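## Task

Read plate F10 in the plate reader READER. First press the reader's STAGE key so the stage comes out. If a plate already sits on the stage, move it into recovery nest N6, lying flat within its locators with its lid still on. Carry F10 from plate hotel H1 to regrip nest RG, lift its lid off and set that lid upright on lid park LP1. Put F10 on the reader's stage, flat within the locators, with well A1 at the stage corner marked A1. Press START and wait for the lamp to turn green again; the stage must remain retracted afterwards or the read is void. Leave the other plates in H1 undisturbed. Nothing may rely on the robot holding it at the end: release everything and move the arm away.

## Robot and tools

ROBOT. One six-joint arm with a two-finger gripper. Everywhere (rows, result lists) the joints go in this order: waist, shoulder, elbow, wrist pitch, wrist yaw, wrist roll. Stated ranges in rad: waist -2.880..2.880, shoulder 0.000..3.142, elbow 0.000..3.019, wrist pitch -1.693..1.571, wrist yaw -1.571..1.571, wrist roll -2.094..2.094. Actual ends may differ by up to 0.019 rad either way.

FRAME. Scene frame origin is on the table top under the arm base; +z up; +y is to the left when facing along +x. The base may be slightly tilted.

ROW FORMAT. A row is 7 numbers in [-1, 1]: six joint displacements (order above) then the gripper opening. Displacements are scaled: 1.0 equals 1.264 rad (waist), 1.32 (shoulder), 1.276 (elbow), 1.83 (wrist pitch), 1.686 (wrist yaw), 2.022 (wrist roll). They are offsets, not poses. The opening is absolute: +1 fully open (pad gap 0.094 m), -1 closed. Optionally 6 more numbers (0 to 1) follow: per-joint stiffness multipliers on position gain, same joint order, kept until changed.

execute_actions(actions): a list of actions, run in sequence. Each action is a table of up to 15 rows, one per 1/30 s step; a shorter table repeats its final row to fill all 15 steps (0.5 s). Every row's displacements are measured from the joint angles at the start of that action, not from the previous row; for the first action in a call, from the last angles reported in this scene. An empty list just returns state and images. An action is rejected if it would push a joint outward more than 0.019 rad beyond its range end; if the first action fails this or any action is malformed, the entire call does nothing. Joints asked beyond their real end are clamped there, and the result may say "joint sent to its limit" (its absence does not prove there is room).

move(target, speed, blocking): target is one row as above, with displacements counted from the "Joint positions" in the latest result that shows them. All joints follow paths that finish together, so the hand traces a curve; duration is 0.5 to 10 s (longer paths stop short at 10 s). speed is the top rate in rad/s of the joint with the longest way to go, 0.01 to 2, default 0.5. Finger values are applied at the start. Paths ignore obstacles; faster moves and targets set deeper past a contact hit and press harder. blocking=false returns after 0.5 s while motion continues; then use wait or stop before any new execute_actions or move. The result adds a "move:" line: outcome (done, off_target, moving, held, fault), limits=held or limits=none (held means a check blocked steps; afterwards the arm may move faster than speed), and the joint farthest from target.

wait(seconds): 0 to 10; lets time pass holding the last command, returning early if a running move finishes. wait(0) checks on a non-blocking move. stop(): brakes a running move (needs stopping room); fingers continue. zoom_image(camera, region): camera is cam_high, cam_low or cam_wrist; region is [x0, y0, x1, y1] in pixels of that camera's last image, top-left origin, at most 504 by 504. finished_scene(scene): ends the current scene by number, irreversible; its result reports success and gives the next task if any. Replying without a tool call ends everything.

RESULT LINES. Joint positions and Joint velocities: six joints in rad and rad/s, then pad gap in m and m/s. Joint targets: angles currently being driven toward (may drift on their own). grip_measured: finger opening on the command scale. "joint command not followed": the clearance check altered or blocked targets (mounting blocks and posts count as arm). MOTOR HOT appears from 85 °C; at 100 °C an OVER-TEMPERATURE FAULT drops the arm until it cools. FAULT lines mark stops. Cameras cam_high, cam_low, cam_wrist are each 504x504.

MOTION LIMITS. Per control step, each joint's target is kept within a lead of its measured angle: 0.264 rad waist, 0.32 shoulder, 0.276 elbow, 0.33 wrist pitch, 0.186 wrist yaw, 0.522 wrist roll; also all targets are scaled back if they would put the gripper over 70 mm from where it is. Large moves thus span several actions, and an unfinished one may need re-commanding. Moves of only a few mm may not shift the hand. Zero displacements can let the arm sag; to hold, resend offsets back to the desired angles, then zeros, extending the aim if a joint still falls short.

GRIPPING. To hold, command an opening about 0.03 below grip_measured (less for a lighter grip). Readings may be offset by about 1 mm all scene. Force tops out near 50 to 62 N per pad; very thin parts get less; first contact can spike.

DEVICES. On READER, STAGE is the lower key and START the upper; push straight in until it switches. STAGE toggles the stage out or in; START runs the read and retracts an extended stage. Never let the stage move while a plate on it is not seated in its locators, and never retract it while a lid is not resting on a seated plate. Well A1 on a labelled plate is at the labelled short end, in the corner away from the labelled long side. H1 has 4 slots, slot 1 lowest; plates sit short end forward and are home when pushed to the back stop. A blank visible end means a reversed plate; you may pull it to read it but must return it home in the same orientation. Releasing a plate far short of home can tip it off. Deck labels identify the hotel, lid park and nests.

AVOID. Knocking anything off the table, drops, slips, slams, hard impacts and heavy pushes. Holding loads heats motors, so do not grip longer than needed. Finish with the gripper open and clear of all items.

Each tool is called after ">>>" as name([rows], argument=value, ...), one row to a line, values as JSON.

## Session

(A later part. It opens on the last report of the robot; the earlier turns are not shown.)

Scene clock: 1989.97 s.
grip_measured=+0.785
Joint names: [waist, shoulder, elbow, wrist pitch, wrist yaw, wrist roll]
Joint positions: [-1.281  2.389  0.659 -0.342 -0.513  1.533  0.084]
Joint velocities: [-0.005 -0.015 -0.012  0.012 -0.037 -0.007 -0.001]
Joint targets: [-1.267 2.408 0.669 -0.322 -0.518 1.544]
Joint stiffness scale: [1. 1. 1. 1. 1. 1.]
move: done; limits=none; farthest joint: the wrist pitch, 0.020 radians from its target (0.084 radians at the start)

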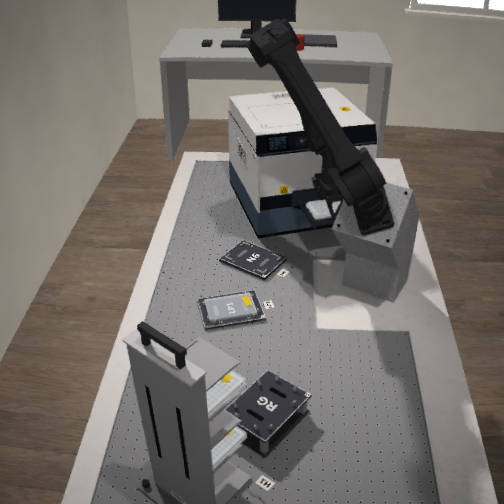

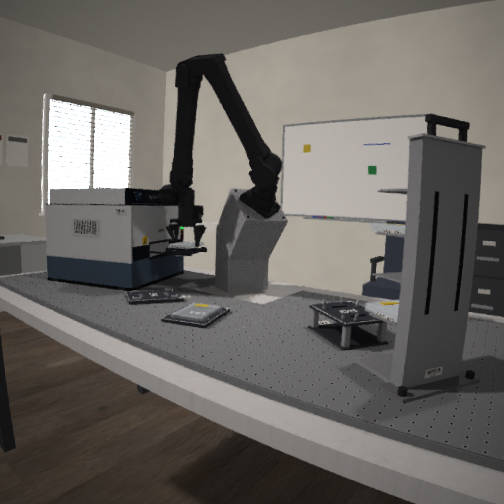

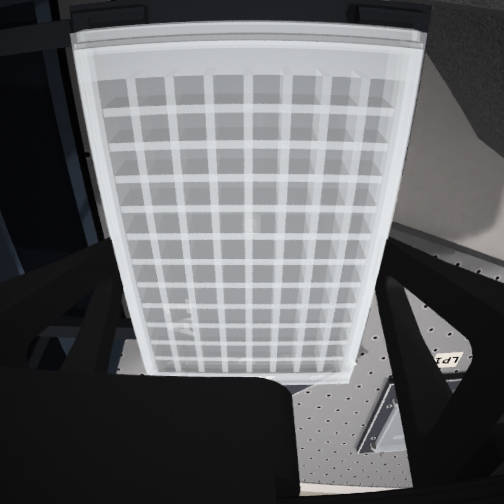

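>>> execute_actions([
  [[0.0113,0.0170,0.0060,0.0112,-0.0030,0.0059,0.745],[0.0118,0.0176,0.0040,0.0118,-0.0032,0.0064,0.745],[0.0127,0.0187,0.0020,0.0129,-0.0035,0.0070,0.745],[0.0136,0.0200,0.0006,0.0141,-0.0038,0.0077,0.745],[0.0147,0.0214,-0.0005,0.0154,-0.0041,0.0084,0.745],[0.0158,0.0228,-0.0016,0.0168,-0.0045,0.0090,0.745],[0.0168,0.0240,-0.0026,0.0179,-0.0048,0.0095,0.745],[0.0176,0.0251,-0.0034,0.0190,-0.0050,0.0099,0.745],[0.0181,0.0258,-0.0039,0.0196,-0.0052,0.0100,0.745],[0.01835,0.02606,-0.00415,0.01989,-0.00528,0.0100,0.745]],
])

>>> wait(seconds=0.3)

Scene clock: 2048.47 s.
grip_measured=+0.785
Joint names: [waist, shoulder, elbow, wrist pitch, wrist yaw, wrist roll]
Joint positions: [-1.274  2.4    0.659 -0.325 -0.518  1.542  0.084]
Joint velocities: [-0.005 -0.005  0.012 -0.002 -0.081 -0.037 -0.001]
Joint targets: [-1.258 2.423 0.653 -0.305 -0.522 1.553]
Joint stiffness scale: [1. 1. 1. 1. 1. 1.]

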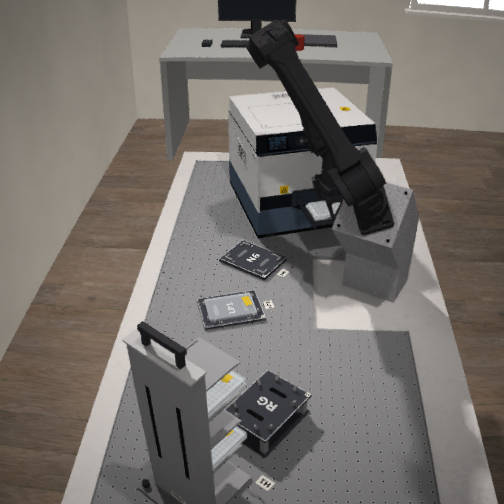

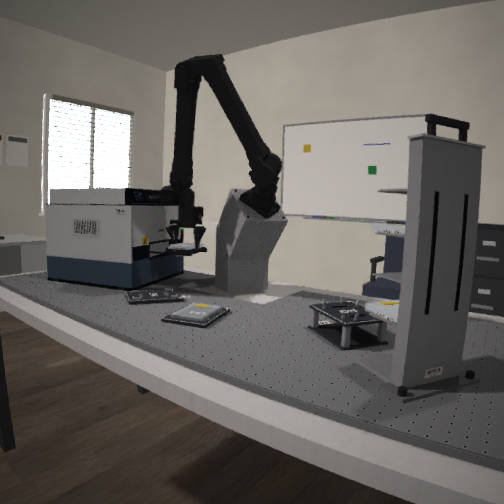

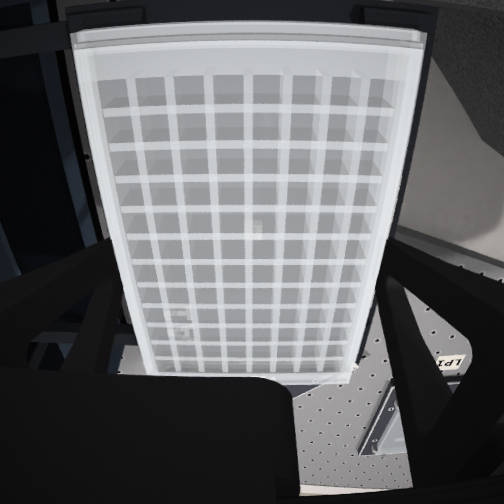

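Scene clock: 2048.77 s.
grip_measured=+0.785
Joint names: [waist, shoulder, elbow, wrist pitch, wrist yaw, wrist roll]
Joint positions: [-1.274  2.4    0.659 -0.325 -0.518  1.543  0.084]
Joint velocities: [-0.005 -0.005  0.002 -0.002  0.007  0.022  0.   ]
Joint targets: [-1.258 2.423 0.653 -0.305 -0.522 1.553]
Joint stiffness scale: [1. 1. 1. 1. 1. 1.]
wait: 0.30 s; at rest by 0.17 s

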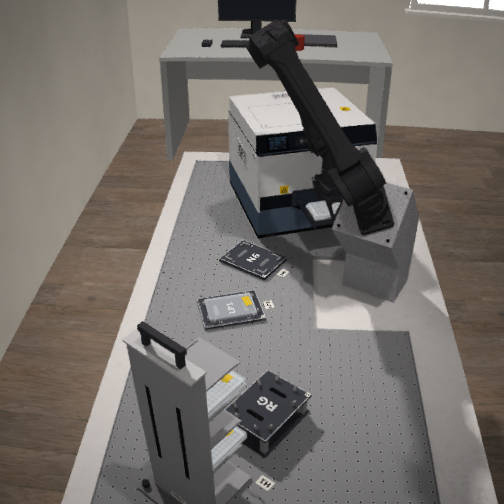

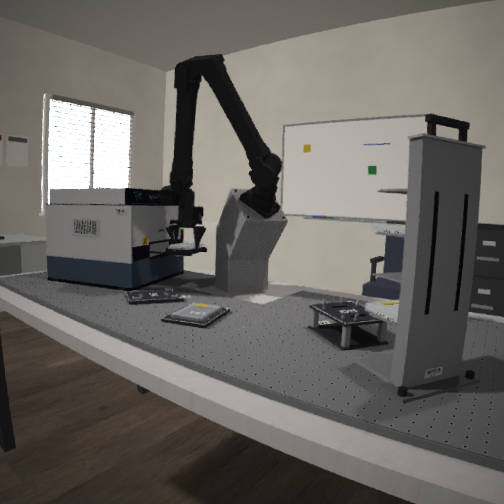

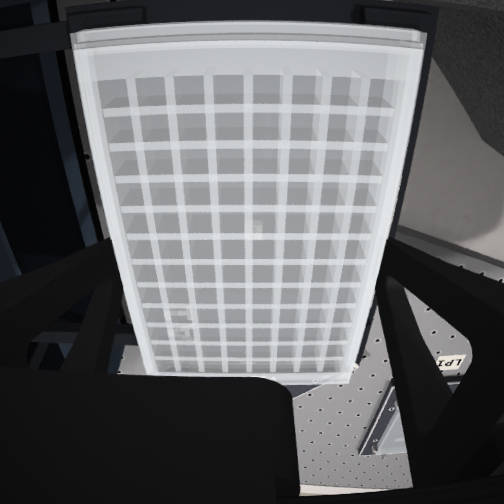

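>>> zoom_image(camera="cam_wrist", region=[40, 0, 160, 60])

>>> zoom_image(camera="cam_wrist", region=[340, 0, 460, 60])

Region (40, 0, 160, 60) of cam_wrist's 504x504 image, scaled by 4.200, with more detail than that image has.

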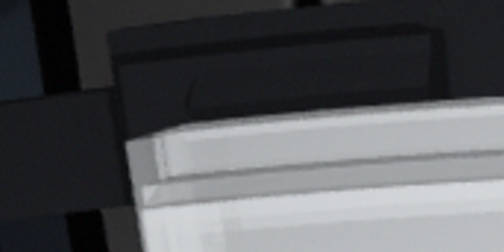

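Region (340, 0, 460, 60) of cam_wrist's 504x504 image, scaled by 4.200, with more detail than that image has.

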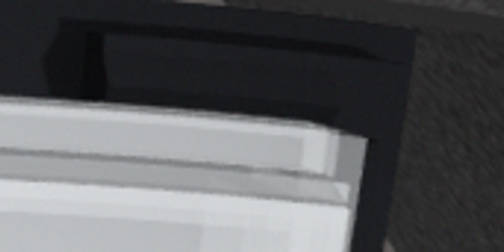

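>>> execute_actions([
  [[0.0128,0.0150,-0.0048,0.0100,-0.0024,0.0052,0.745],[0.0131,0.0150,-0.0051,0.0100,-0.0024,0.0055,0.745],[0.0135,0.0150,-0.0055,0.0100,-0.0024,0.0058,0.745],[0.0140,0.0150,-0.0059,0.0100,-0.0024,0.0061,0.745],[0.0145,0.0150,-0.0063,0.0100,-0.0024,0.0063,0.745],[0.0149,0.0150,-0.0067,0.0100,-0.0024,0.0064,0.745],[0.0152,0.0150,-0.0070,0.0100,-0.0024,0.0064,0.745],[0.0154,0.0150,-0.0071,0.0100,-0.0024,0.0064,0.745]],
])

Scene clock: 2089.03 s.
grip_measured=+0.785
Joint names: [waist, shoulder, elbow, wrist pitch, wrist yaw, wrist roll]
Joint positions: [-1.273  2.4    0.659 -0.325 -0.518  1.545  0.084]
Joint velocities: [-0.015 -0.005  0.002  0.007  0.037  0.007 -0.001]
Joint targets: [-1.255 2.420 0.650 -0.306 -0.522 1.556]
Joint stiffness scale: [1. 1. 1. 1. 1. 1.]

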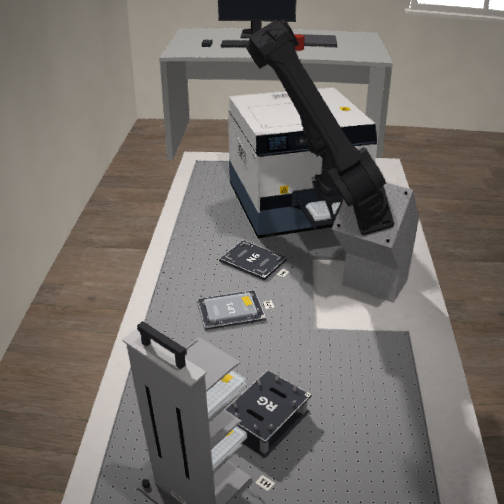

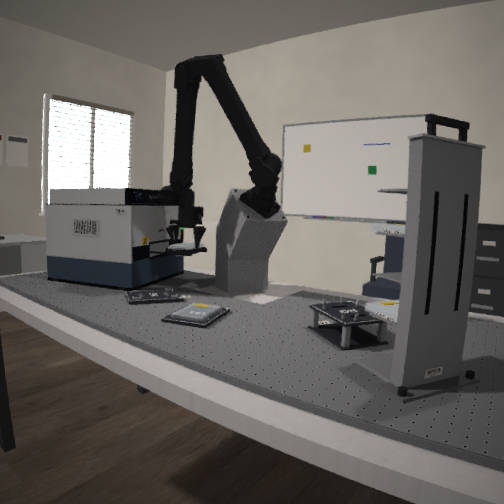

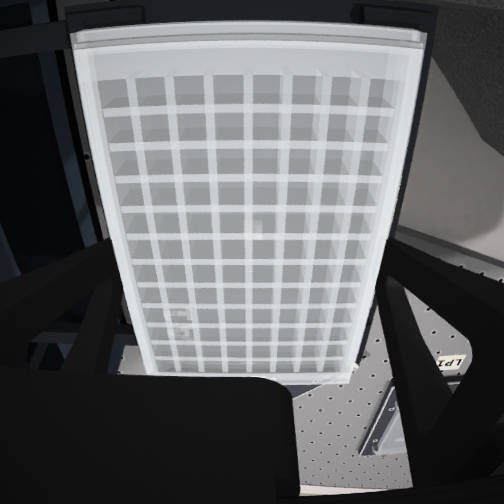

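>>> execute_actions([
  [[0.0144,0.0150,-0.0073,0.0100,-0.0024,0.0050,0.745],[0.0148,0.0150,-0.0078,0.0100,-0.0024,0.0050,0.745],[0.0153,0.0150,-0.0084,0.0100,-0.0024,0.0050,0.745],[0.0158,0.0150,-0.0090,0.0100,-0.0024,0.0050,0.745],[0.0162,0.0150,-0.0096,0.0100,-0.0024,0.0050,0.745],[0.0165,0.0150,-0.0100,0.0100,-0.0024,0.0050,0.745],[0.0166,0.0150,-0.0102,0.0100,-0.0024,0.0050,0.745]],
])

Scene clock: 2094.37 s.
grip_measured=+0.785
Joint names: [waist, shoulder, elbow, wrist pitch, wrist yaw, wrist roll]
Joint positions: [-1.269  2.4    0.651 -0.325 -0.518  1.545  0.084]
Joint velocities: [-0.005 -0.005  0.017  0.002  0.007  0.022  0.   ]
Joint targets: [-1.252 2.420 0.645 -0.306 -0.522 1.555]
Joint stiffness scale: [1. 1. 1. 1. 1. 1.]

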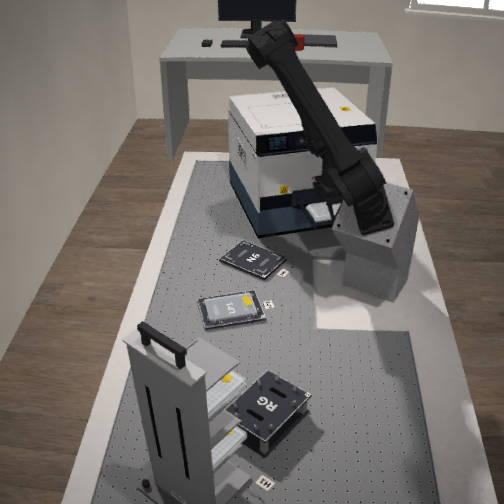

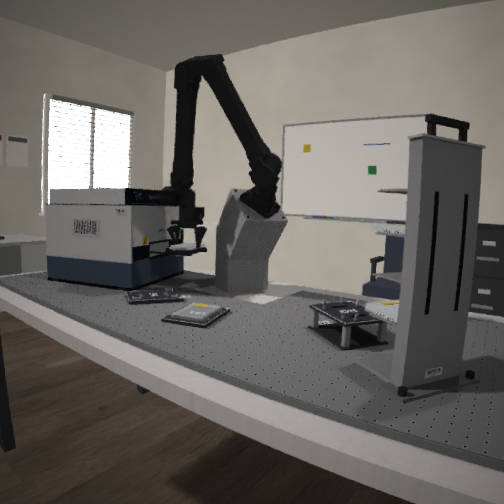

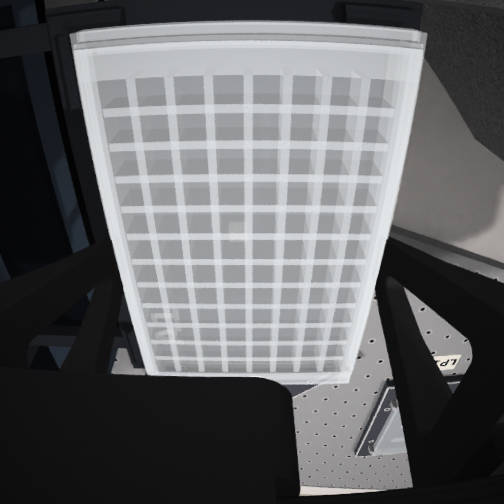

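>>> zoom_image(camera="cam_wrist", region=[30, 0, 150, 60])

>>> zoom_image(camera="cam_wrist", region=[330, 0, 450, 60])

Region (30, 0, 150, 60) of cam_wrist's 504x504 image, scaled by 4.200, with more detail than that image has.

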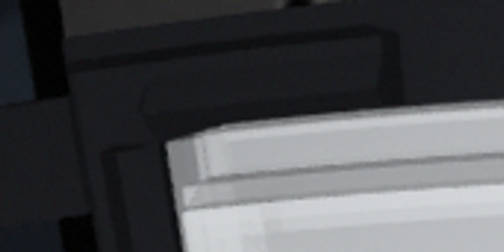

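Region (330, 0, 450, 60) of cam_wrist's 504x504 image, scaled by 4.200, with more detail than that image has.

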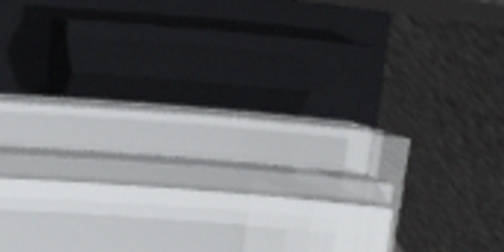

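>>> execute_actions([
  [[0.0110,0.0150,0.0040,0.0100,-0.0024,0.0050,0.745],[0.0110,0.0150,0.0100,0.0100,-0.0024,0.0050,0.745],[0.0110,0.0150,0.0150,0.0100,-0.0024,0.0050,0.745],[0.0110,0.0150,0.0170,0.0100,-0.0024,0.0050,0.745],[0.0110,0.0150,0.0235,0.0100,-0.0024,0.0050,0.745],[0.0110,0.0150,0.0235,0.0100,-0.0024,0.0050,0.745],[0.0110,0.0150,0.0235,0.0100,-0.0024,0.0050,0.745],[0.0110,0.0150,0.0180,0.0100,-0.0024,0.0050,0.745]],
])

Scene clock: 2112.23 s.
grip_measured=+0.785
Joint names: [waist, shoulder, elbow, wrist pitch, wrist yaw, wrist roll]
Joint positions: [-1.269  2.4    0.66  -0.325 -0.518  1.545  0.084]
Joint velocities: [-0.005 -0.005  0.002  0.002 -0.022  0.022  0.   ]
Joint targets: [-1.255 2.420 0.674 -0.306 -0.522 1.555]
Joint stiffness scale: [1. 1. 1. 1. 1. 1.]

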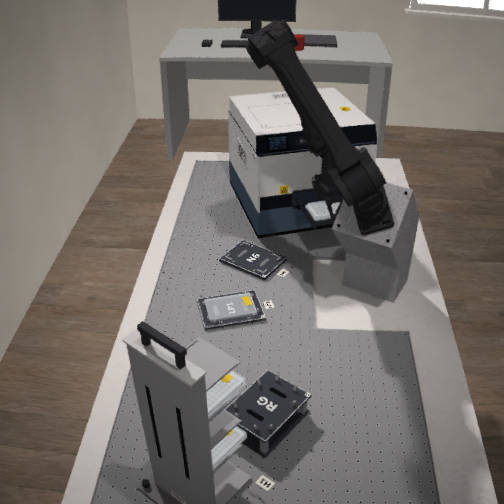

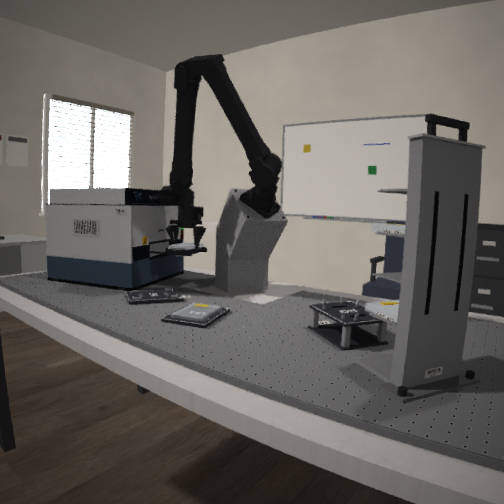

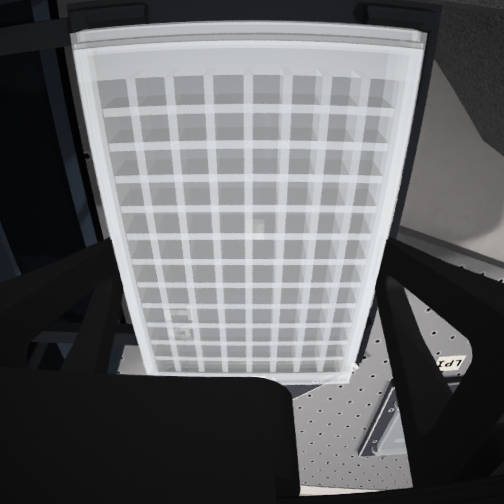

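>>> execute_actions([
  [[0.0110,0.0150,0.0060,0.0100,-0.0024,0.0050,0.745],[0.0110,0.0150,0.0015,0.0100,-0.0024,0.0050,0.745],[0.0110,0.0150,-0.0030,0.0100,-0.0024,0.0050,0.745],[0.0110,0.0150,-0.0050,0.0100,-0.0024,0.0050,0.745],[0.0110,0.0150,-0.0125,0.0100,-0.0024,0.0050,0.745],[0.0110,0.0150,-0.0125,0.0100,-0.0024,0.0050,0.745],[0.0110,0.0150,-0.0045,0.0100,-0.0024,0.0050,0.745]],
])

>>> zoom_image(camera="cam_wrist", region=[40, 0, 160, 60])

>>> zoom_image(camera="cam_wrist", region=[340, 0, 460, 60])

Scene clock: 2119.10 s.
grip_measured=+0.785
Joint names: [waist, shoulder, elbow, wrist pitch, wrist yaw, wrist roll]
Joint positions: [-1.269  2.4    0.655 -0.323 -0.518  1.545  0.084]
Joint velocities: [-0.015 -0.005  0.002 -0.007 -0.051 -0.037 -0.   ]
Joint targets: [-1.255 2.420 0.654 -0.306 -0.522 1.555]
Joint stiffness scale: [1. 1. 1. 1. 1. 1.]

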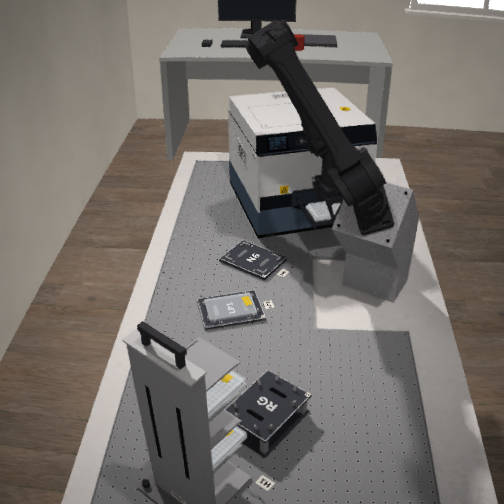

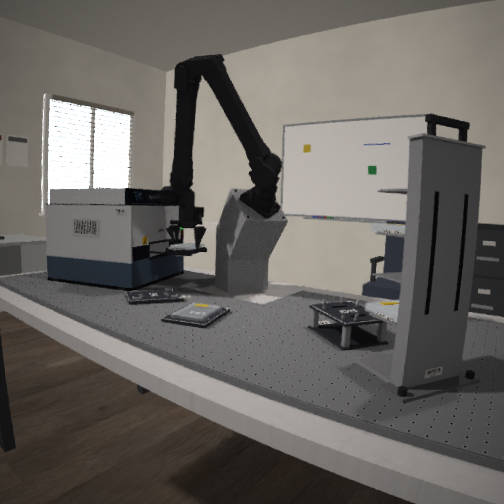

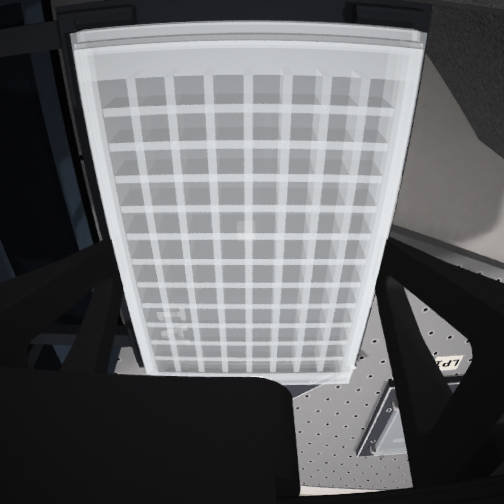

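Region (40, 0, 160, 60) of cam_wrist's 504x504 image, scaled by 4.200, with more detail than that image has.

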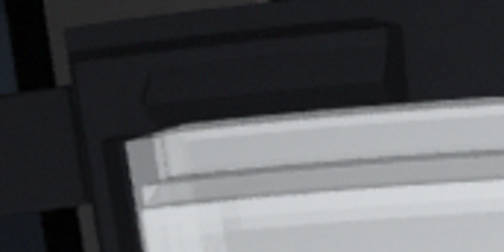

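Region (340, 0, 460, 60) of cam_wrist's 504x504 image, scaled by 4.200, with more detail than that image has.

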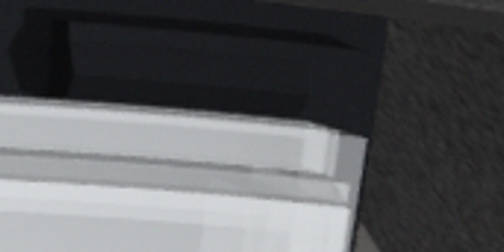

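>>> execute_actions([
  [[0.0110,0.0150,0.0010,0.0100,-0.0024,0.0054,0.745],[0.0110,0.0150,0.0025,0.0108,-0.0024,0.0058,0.745],[0.0110,0.0150,0.0040,0.0116,-0.0024,0.0061,0.745],[0.0110,0.0150,0.0045,0.0124,-0.0024,0.0063,0.745],[0.0110,0.0150,0.0045,0.0131,-0.0024,0.0064,0.745],[0.0110,0.0150,0.0045,0.0137,-0.0024,0.0064,0.745],[0.0110,0.0150,0.0045,0.0141,-0.0024,0.0064,0.745],[0.0110,0.0150,0.0045,0.0143,-0.0024,0.0064,0.745]],
])

>>> zoom_image(camera="cam_wrist", region=[40, 0, 160, 60])

>>> zoom_image(camera="cam_wrist", region=[340, 0, 460, 60])

Scene clock: 2135.30 s.
grip_measured=+0.785
Joint names: [waist, shoulder, elbow, wrist pitch, wrist yaw, wrist roll]
Joint positions: [-1.269  2.4    0.655 -0.317 -0.518  1.548  0.084]
Joint velocities: [-0.015 -0.005 -0.007  0.002  0.022 -0.037 -0.   ]
Joint targets: [-1.255 2.420 0.661 -0.297 -0.522 1.558]
Joint stiffness scale: [1. 1. 1. 1. 1. 1.]

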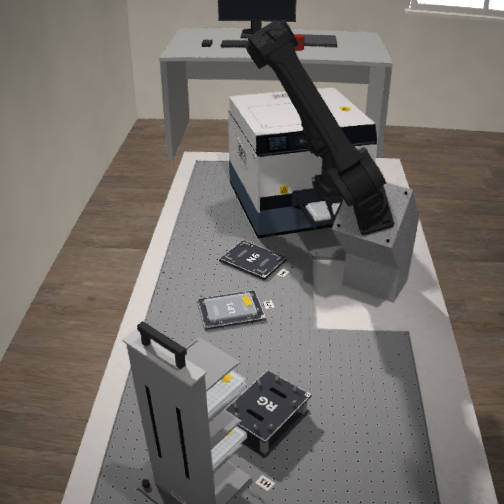

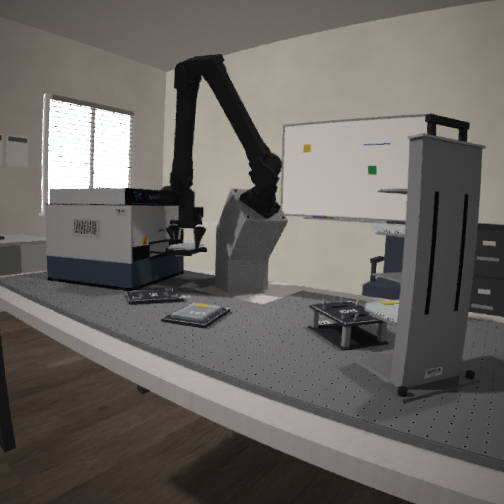

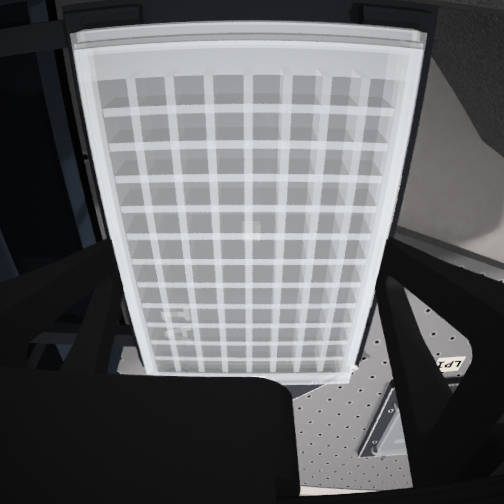

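Region (40, 0, 160, 60) of cam_wrist's 504x504 image, scaled by 4.200, with more detail than that image has.

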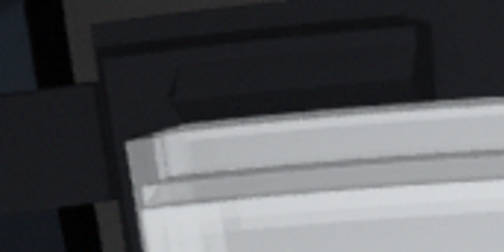

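Region (340, 0, 460, 60) of cam_wrist's 504x504 image, scaled by 4.200, with more detail than that image has.

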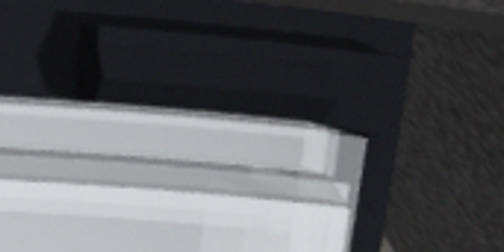

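>>> execute_actions([
  [[0.01535,0.02288,0.0047,0.01126,-0.0026,0.0064,0.745],[0.01606,0.02379,0.0047,0.01197,-0.0030,0.0073,0.745],[0.01693,0.02432,0.0047,0.01344,-0.0035,0.0084,0.745],[0.01804,0.0250,0.0047,0.0153,-0.0040,0.0093,0.745],[0.01915,0.02606,0.0047,0.01721,-0.0045,0.0102,0.745],[0.02041,0.0272,0.0047,0.01896,-0.0049,0.0108,0.745],[0.02128,0.02833,0.0047,0.02033,-0.0052,0.0111,0.745],[0.02168,0.02894,0.0047,0.02104,-0.0054,0.0111,0.745],[0.02168,0.02894,0.0047,0.02137,-0.0054,0.0111,0.745]],
])

>>> zoom_image(camera="cam_wrist", region=[40, 0, 160, 60])

>>> zoom_image(camera="cam_wrist", region=[340, 0, 460, 60])

Scene clock: 2159.70 s.
grip_measured=+0.785
Joint names: [waist, shoulder, elbow, wrist pitch, wrist yaw, wrist roll]
Joint positions: [-1.258  2.413  0.655 -0.3   -0.525  1.558  0.084]
Joint velocities: [-0.005 -0.005  0.007  0.002 -0.007 -0.022  0.   ]
Joint targets: [-1.242 2.438 0.661 -0.278 -0.527 1.570]
Joint stiffness scale: [1. 1. 1. 1. 1. 1.]

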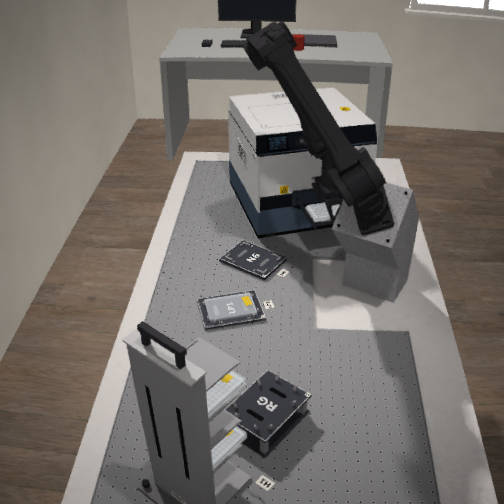

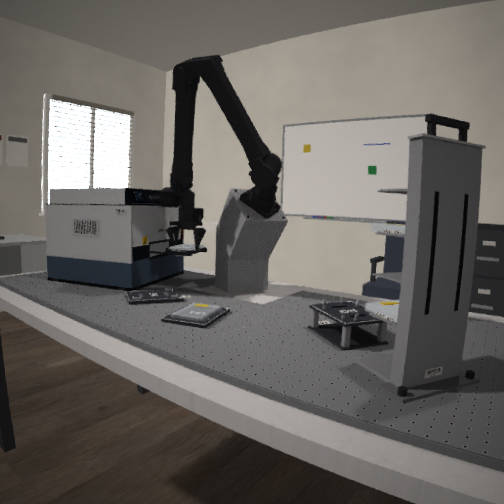

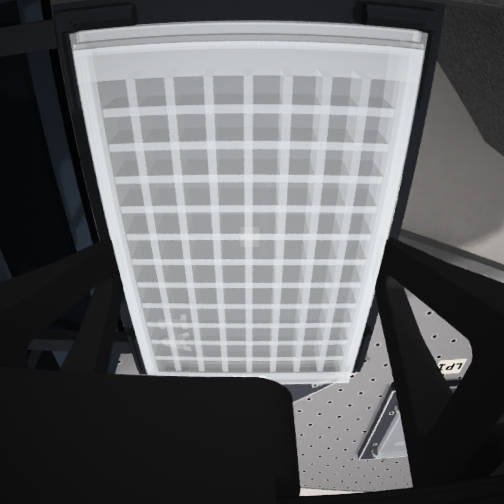

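Region (40, 0, 160, 60) of cam_wrist's 504x504 image, scaled by 4.200, with more detail than that image has.

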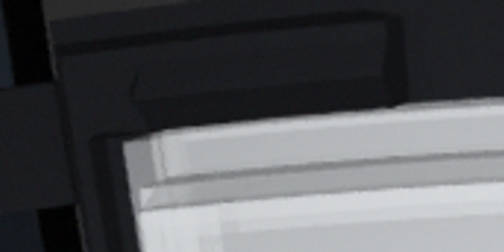

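Region (340, 0, 460, 60) of cam_wrist's 504x504 image, scaled by 4.200, with more detail than that image has.

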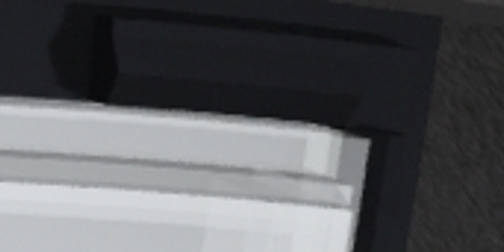

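>>> zoom_image(camera="cam_wrist", region=[340, 0, 400, 40])

>>> zoom_image(camera="cam_low", region=[140, 215, 220, 270])

>>> zoom_image(camera="cam_high", region=[285, 180, 365, 240])

Region (340, 0, 400, 40) of cam_wrist's 504x504 image, scaled by 8.400, with more detail than that image has.

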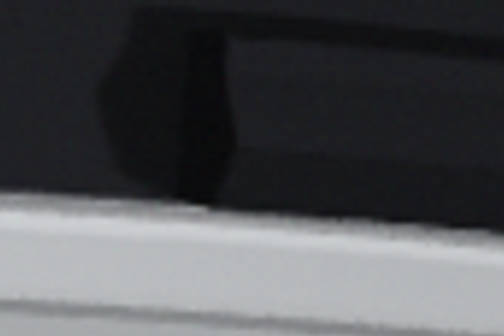

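Region (140, 215, 220, 270) of cam_low's 504x504 image, scaled by 6.300, with more detail than that image has; it fills the top 346 rows of this view, and the rest is white.

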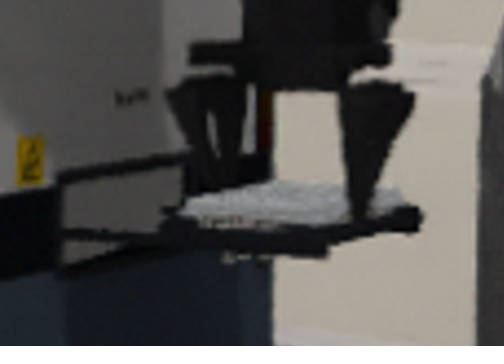

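Region (285, 180, 365, 240) of cam_high's 504x504 image, scaled by 6.300, with more detail than that image has; it fills the top 378 rows of this view, and the rest is white.

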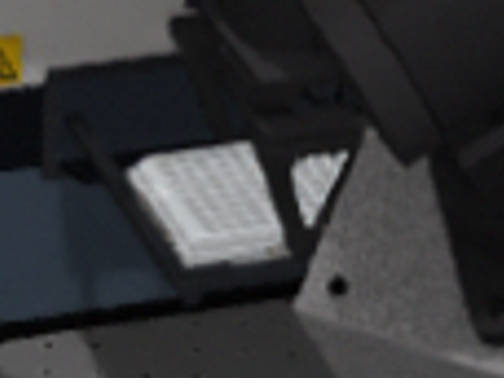

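>>> execute_actions([
  [[0.0134,0.0190,0.0047,0.0120,-0.0015,0.0060,0.745],[0.0142,0.0192,0.0047,0.0120,-0.0018,0.0062,0.745],[0.0150,0.0194,0.0047,0.0120,-0.0021,0.0064,0.745],[0.0157,0.0196,0.0047,0.0120,-0.0024,0.0066,0.745],[0.0163,0.0197,0.0047,0.0120,-0.0024,0.0068,0.745],[0.0166,0.0197,0.0047,0.0120,-0.0024,0.0068,0.745],[0.0166,0.0197,0.0047,0.0120,-0.0024,0.0068,0.745],[0.0166,0.0197,0.0047,0.0120,-0.0024,0.0068,0.745],[0.0166,0.0197,0.0047,0.0120,-0.0024,0.0068,0.745],[0.0166,0.0197,0.0047,0.0120,-0.0024,0.0068,0.745],[0.0140,0.0170,0.0047,0.0100,-0.0018,0.0050,0.745],[0.0115,0.0140,0.0047,0.0075,-0.0012,0.0035,0.745],[0.0090,0.0110,0.0047,0.0050,-0.0006,0.0020,0.745],[0.0070,0.0085,0.0047,0.0030,0,0.0010,0.745]],
  [[0.004,0.0076,0.0047,0.0027,0,0,0.76],[0.004,0.0076,0.0047,0.0027,0,0,0.775],[0.004,0.0076,0.0047,0.0027,0,0,0.785],[0.004,0.0076,0.0047,0.0027,0,0,0.795],[0.004,0.0076,0.0047,0.0027,0,0,0.81],[0.004,0.0076,0.0047,0.0027,0,0,0.83],[0.004,0.0076,0.0047,0.0027,0,0,0.86],[0.004,0.0076,0.0047,0.0027,0,0,0.89],[0.004,0.0076,0.0047,0.0027,0,0,0.92],[0.004,0.0076,0.0047,0.0027,0,0,0.945],[0.004,0.0076,0.0047,0.0027,0,0,0.96]],
])

>>> zoom_image(camera="cam_wrist", region=[40, 0, 160, 60])

>>> zoom_image(camera="cam_wrist", region=[340, 0, 460, 60])

Scene clock: 2184.07 s.
grip_measured=+0.958
Joint names: [waist, shoulder, elbow, wrist pitch, wrist yaw, wrist roll]
Joint positions: [-1.257  2.413  0.655 -0.299 -0.525  1.56   0.092]
Joint velocities: [-0.005 -0.005  0.012  0.002  0.051  0.022  0.001]
Joint targets: [-1.252 2.423 0.661 -0.294 -0.525 1.560]
Joint stiffness scale: [1. 1. 1. 1. 1. 1.]

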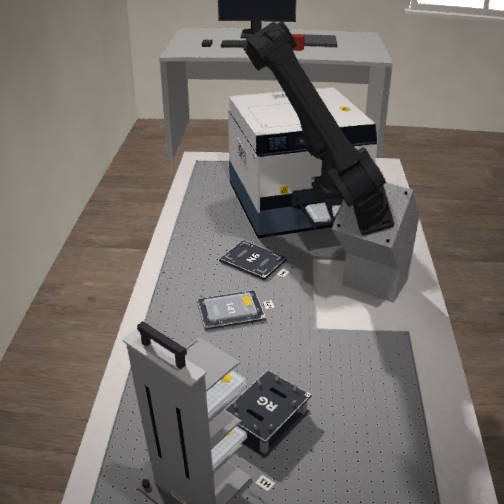

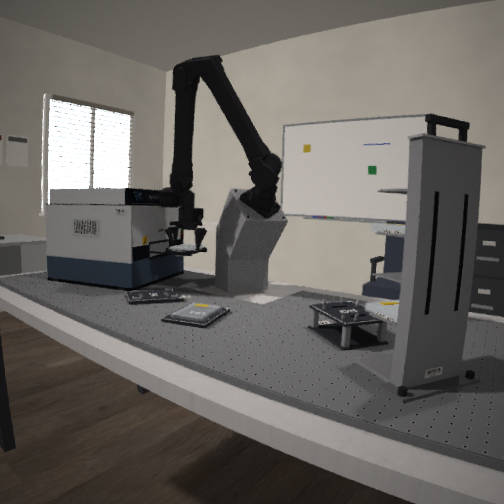

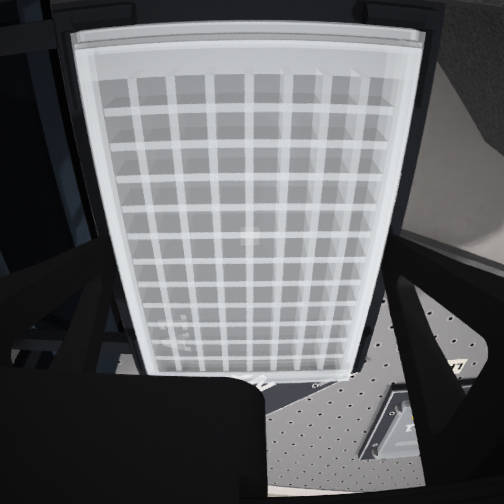

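Region (40, 0, 160, 60) of cam_wrist's 504x504 image, scaled by 4.200, with more detail than that image has.

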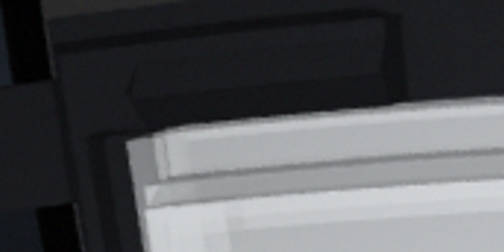

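Region (340, 0, 460, 60) of cam_wrist's 504x504 image, scaled by 4.200, with more detail than that image has.

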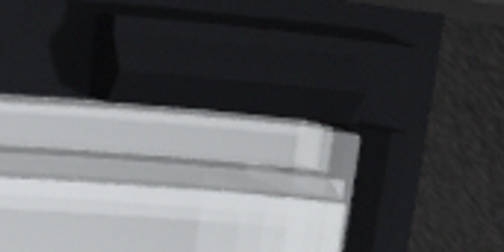

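>>> execute_actions([
  [[-0.0030,-0.0030,0.0047,-0.0040,0.0009,-0.0030,0.96],[-0.0095,-0.0121,0.0047,-0.0104,0.0018,-0.0060,0.96],[-0.0102,-0.0135,0.0047,-0.0110,0.0021,-0.0071,0.96],[-0.0121,-0.0165,0.0047,-0.0132,0.0028,-0.0090,0.96],[-0.0151,-0.0205,0.0047,-0.0170,0.0039,-0.0113,0.96],[-0.0189,-0.0255,0.0047,-0.0220,0.0053,-0.0141,0.96],[-0.0232,-0.0312,0.0047,-0.0280,0.0070,-0.0170,0.96],[-0.0279,-0.0375,0.0047,-0.0345,0.0087,-0.0201,0.96],[-0.0327,-0.0441,0.0047,-0.0412,0.0106,-0.0230,0.96],[-0.0374,-0.0506,0.0047,-0.0477,0.0123,-0.0258,0.96],[-0.0417,-0.0565,0.0047,-0.0538,0.0140,-0.0281,0.96],[-0.0455,-0.0617,0.0047,-0.0590,0.0154,-0.0300,0.96],[-0.0485,-0.0658,0.0047,-0.0631,0.0165,-0.0313,0.96],[-0.0504,-0.0685,0.0047,-0.0658,0.0172,-0.0317,0.96],[-0.0511,-0.0695,0.0047,-0.0667,0.0175,-0.0317,0.96]],
])

>>> wait(seconds=0.3)

Scene clock: 2280.83 s.
grip_measured=+0.958
Joint names: [waist, shoulder, elbow, wrist pitch, wrist yaw, wrist roll]
Joint positions: [-1.306  2.344  0.655 -0.394 -0.5    1.518  0.092]
Joint velocities: [-0.132 -0.21   0.017 -0.154  0.022 -0.139 -0.   ]
Joint targets: [-1.321 2.321 0.661 -0.422 -0.495 1.496]
Joint stiffness scale: [1. 1. 1. 1. 1. 1.]

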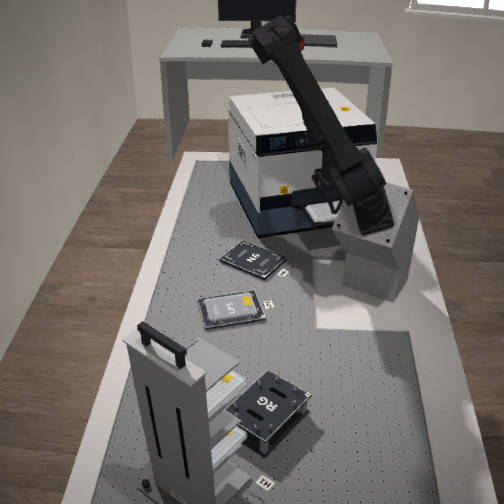

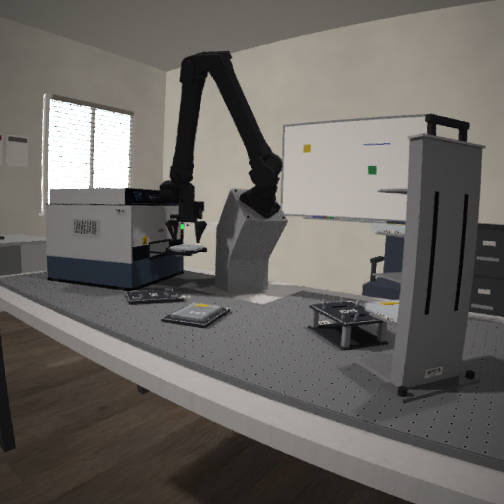

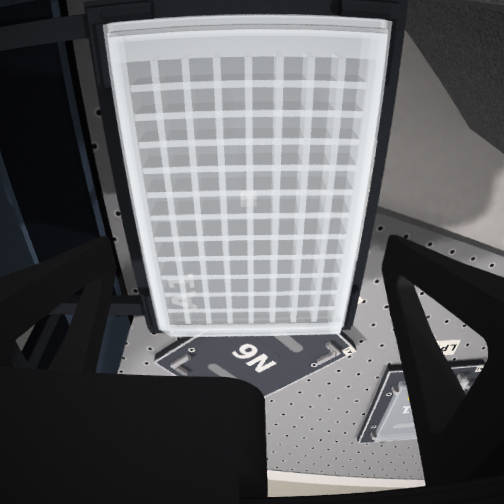

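Scene clock: 2281.13 s.
grip_measured=+0.958
Joint names: [waist, shoulder, elbow, wrist pitch, wrist yaw, wrist roll]
Joint positions: [-1.313  2.331  0.655 -0.403 -0.499  1.508  0.092]
Joint velocities: [-0.005 -0.005  0.002 -0.012  0.037 -0.037 -0.001]
Joint targets: [-1.322 2.322 0.661 -0.421 -0.495 1.496]
Joint stiffness scale: [1. 1. 1. 1. 1. 1.]
wait: 0.30 s; no rest

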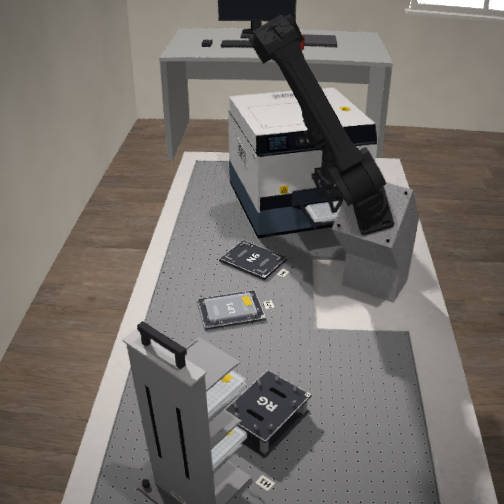

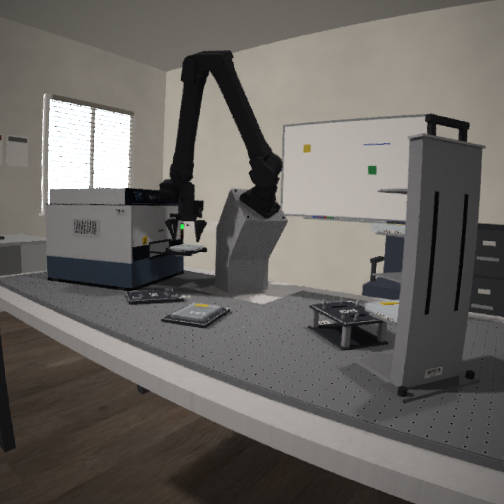

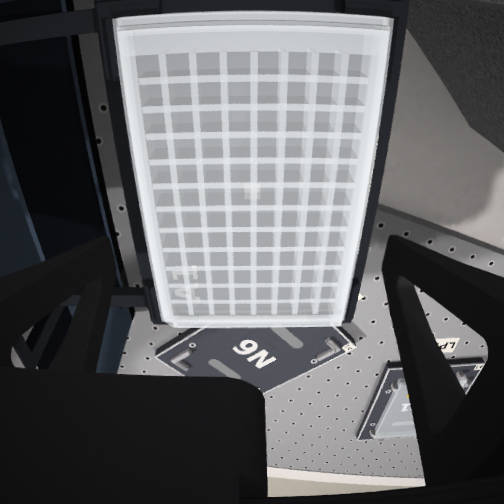

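>>> zoom_image(camera="cam_wrist", region=[130, 260, 380, 345])

>>> zoom_image(camera="cam_low", region=[145, 225, 215, 265])

>>> zoom_image(camera="cam_high", region=[290, 190, 350, 235])

Region (130, 260, 380, 345) of cam_wrist's 504x504 image, scaled by 2.016, with more detail than that image has; it fills the top 171 rows of this view, and the rest is white.

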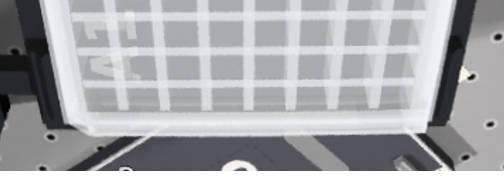

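Region (145, 225, 215, 265) of cam_low's 504x504 image, scaled by 7.200, with more detail than that image has; it fills the top 288 rows of this view, and the rest is white.

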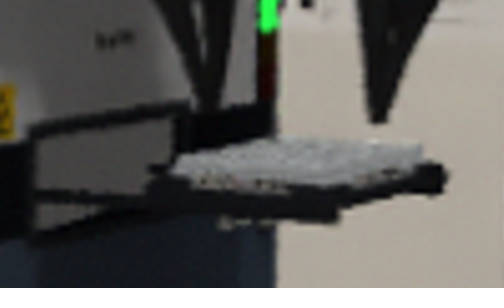

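Region (290, 190, 350, 235) of cam_high's 504x504 image, scaled by 8.400, with more detail than that image has; it fills the top 378 rows of this view, and the rest is white.

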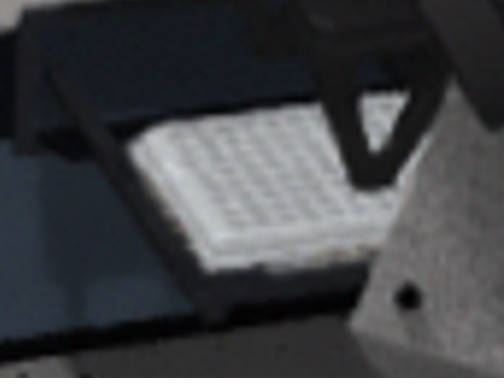

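>>> zoom_image(camera="cam_wrist", region=[310, 270, 380, 335])

>>> zoom_image(camera="cam_wrist", region=[135, 270, 205, 335])

>>> zoom_image(camera="cam_wrist", region=[350, 0, 420, 65])

>>> zoom_image(camera="cam_wrist", region=[85, 0, 155, 65])

Region (310, 270, 380, 335) of cam_wrist's 504x504 image, scaled by 7.200, with more detail than that image has; it fills the top 468 rows of this view, and the rest is white.

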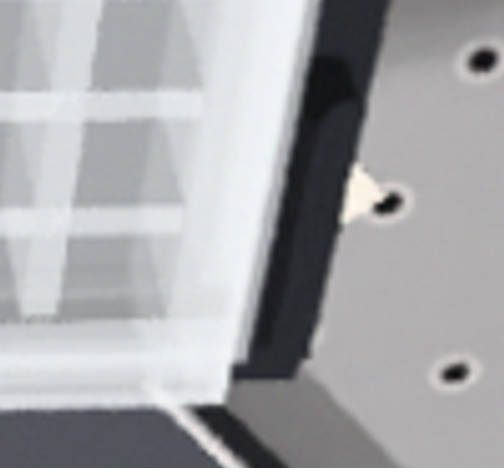

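Region (135, 270, 205, 335) of cam_wrist's 504x504 image, scaled by 7.200, with more detail than that image has; it fills the top 468 rows of this view, and the rest is white.

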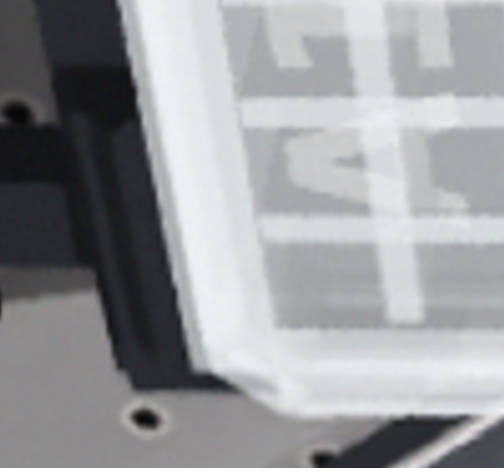

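Region (350, 0, 420, 65) of cam_wrist's 504x504 image, scaled by 7.200, with more detail than that image has; it fills the top 468 rows of this view, and the rest is white.

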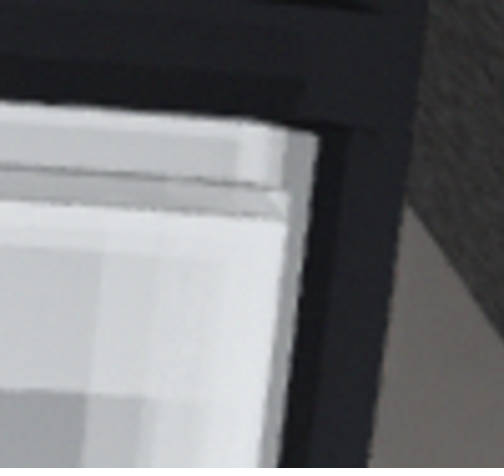

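Region (85, 0, 155, 65) of cam_wrist's 504x504 image, scaled by 7.200, with more detail than that image has; it fills the top 468 rows of this view, and the rest is white.

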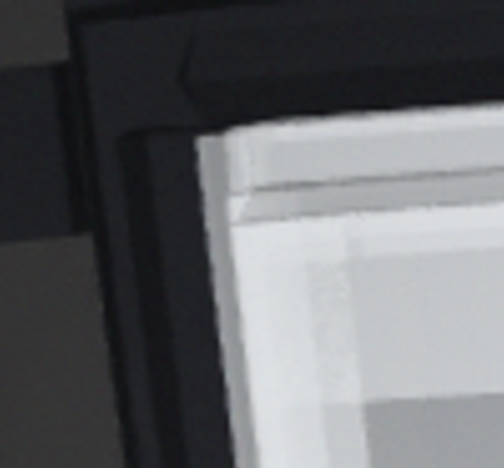

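>>> move(target=[-0.5040, 0.1000, 0.0470, -0.0150, -0.0740, 0.0500, -1], speed=1.2)

Scene clock: 2334.77 s.
grip_measured=-0.988
Joint names: [waist, shoulder, elbow, wrist pitch, wrist yaw, wrist roll]
Joint positions: [-1.959  2.44   0.688 -0.411 -0.62   1.598  0.001]
Joint velocities: [-0.005 -0.015  0.007 -0.002  0.051 -0.007  0.   ]
Joint targets: [-1.949 2.463 0.715 -0.430 -0.624 1.609]
Joint stiffness scale: [1. 1. 1. 1. 1. 1.]
move: off_target; limits=none; farthest joint: the elbow, 0.027 radians from its target (0.060 radians at the start)

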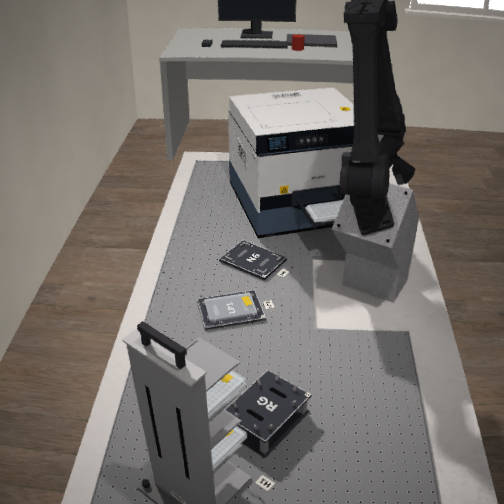

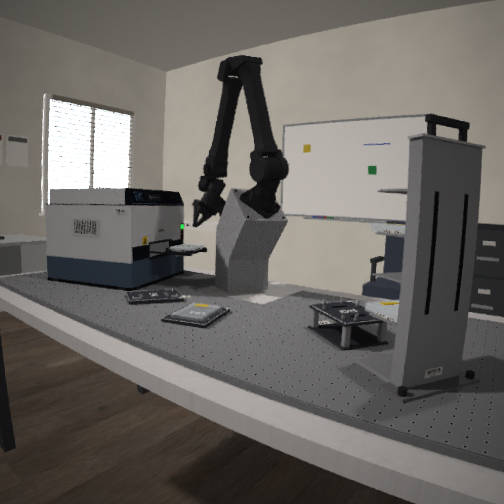

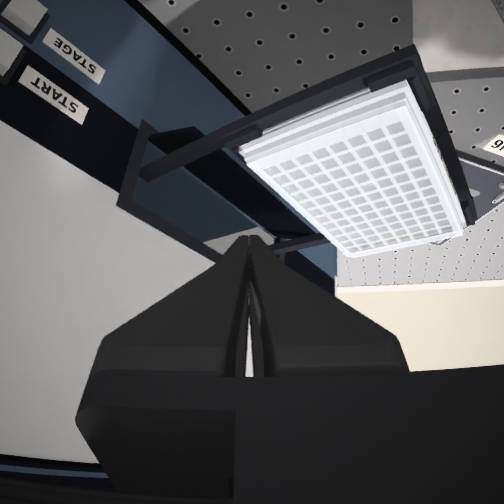

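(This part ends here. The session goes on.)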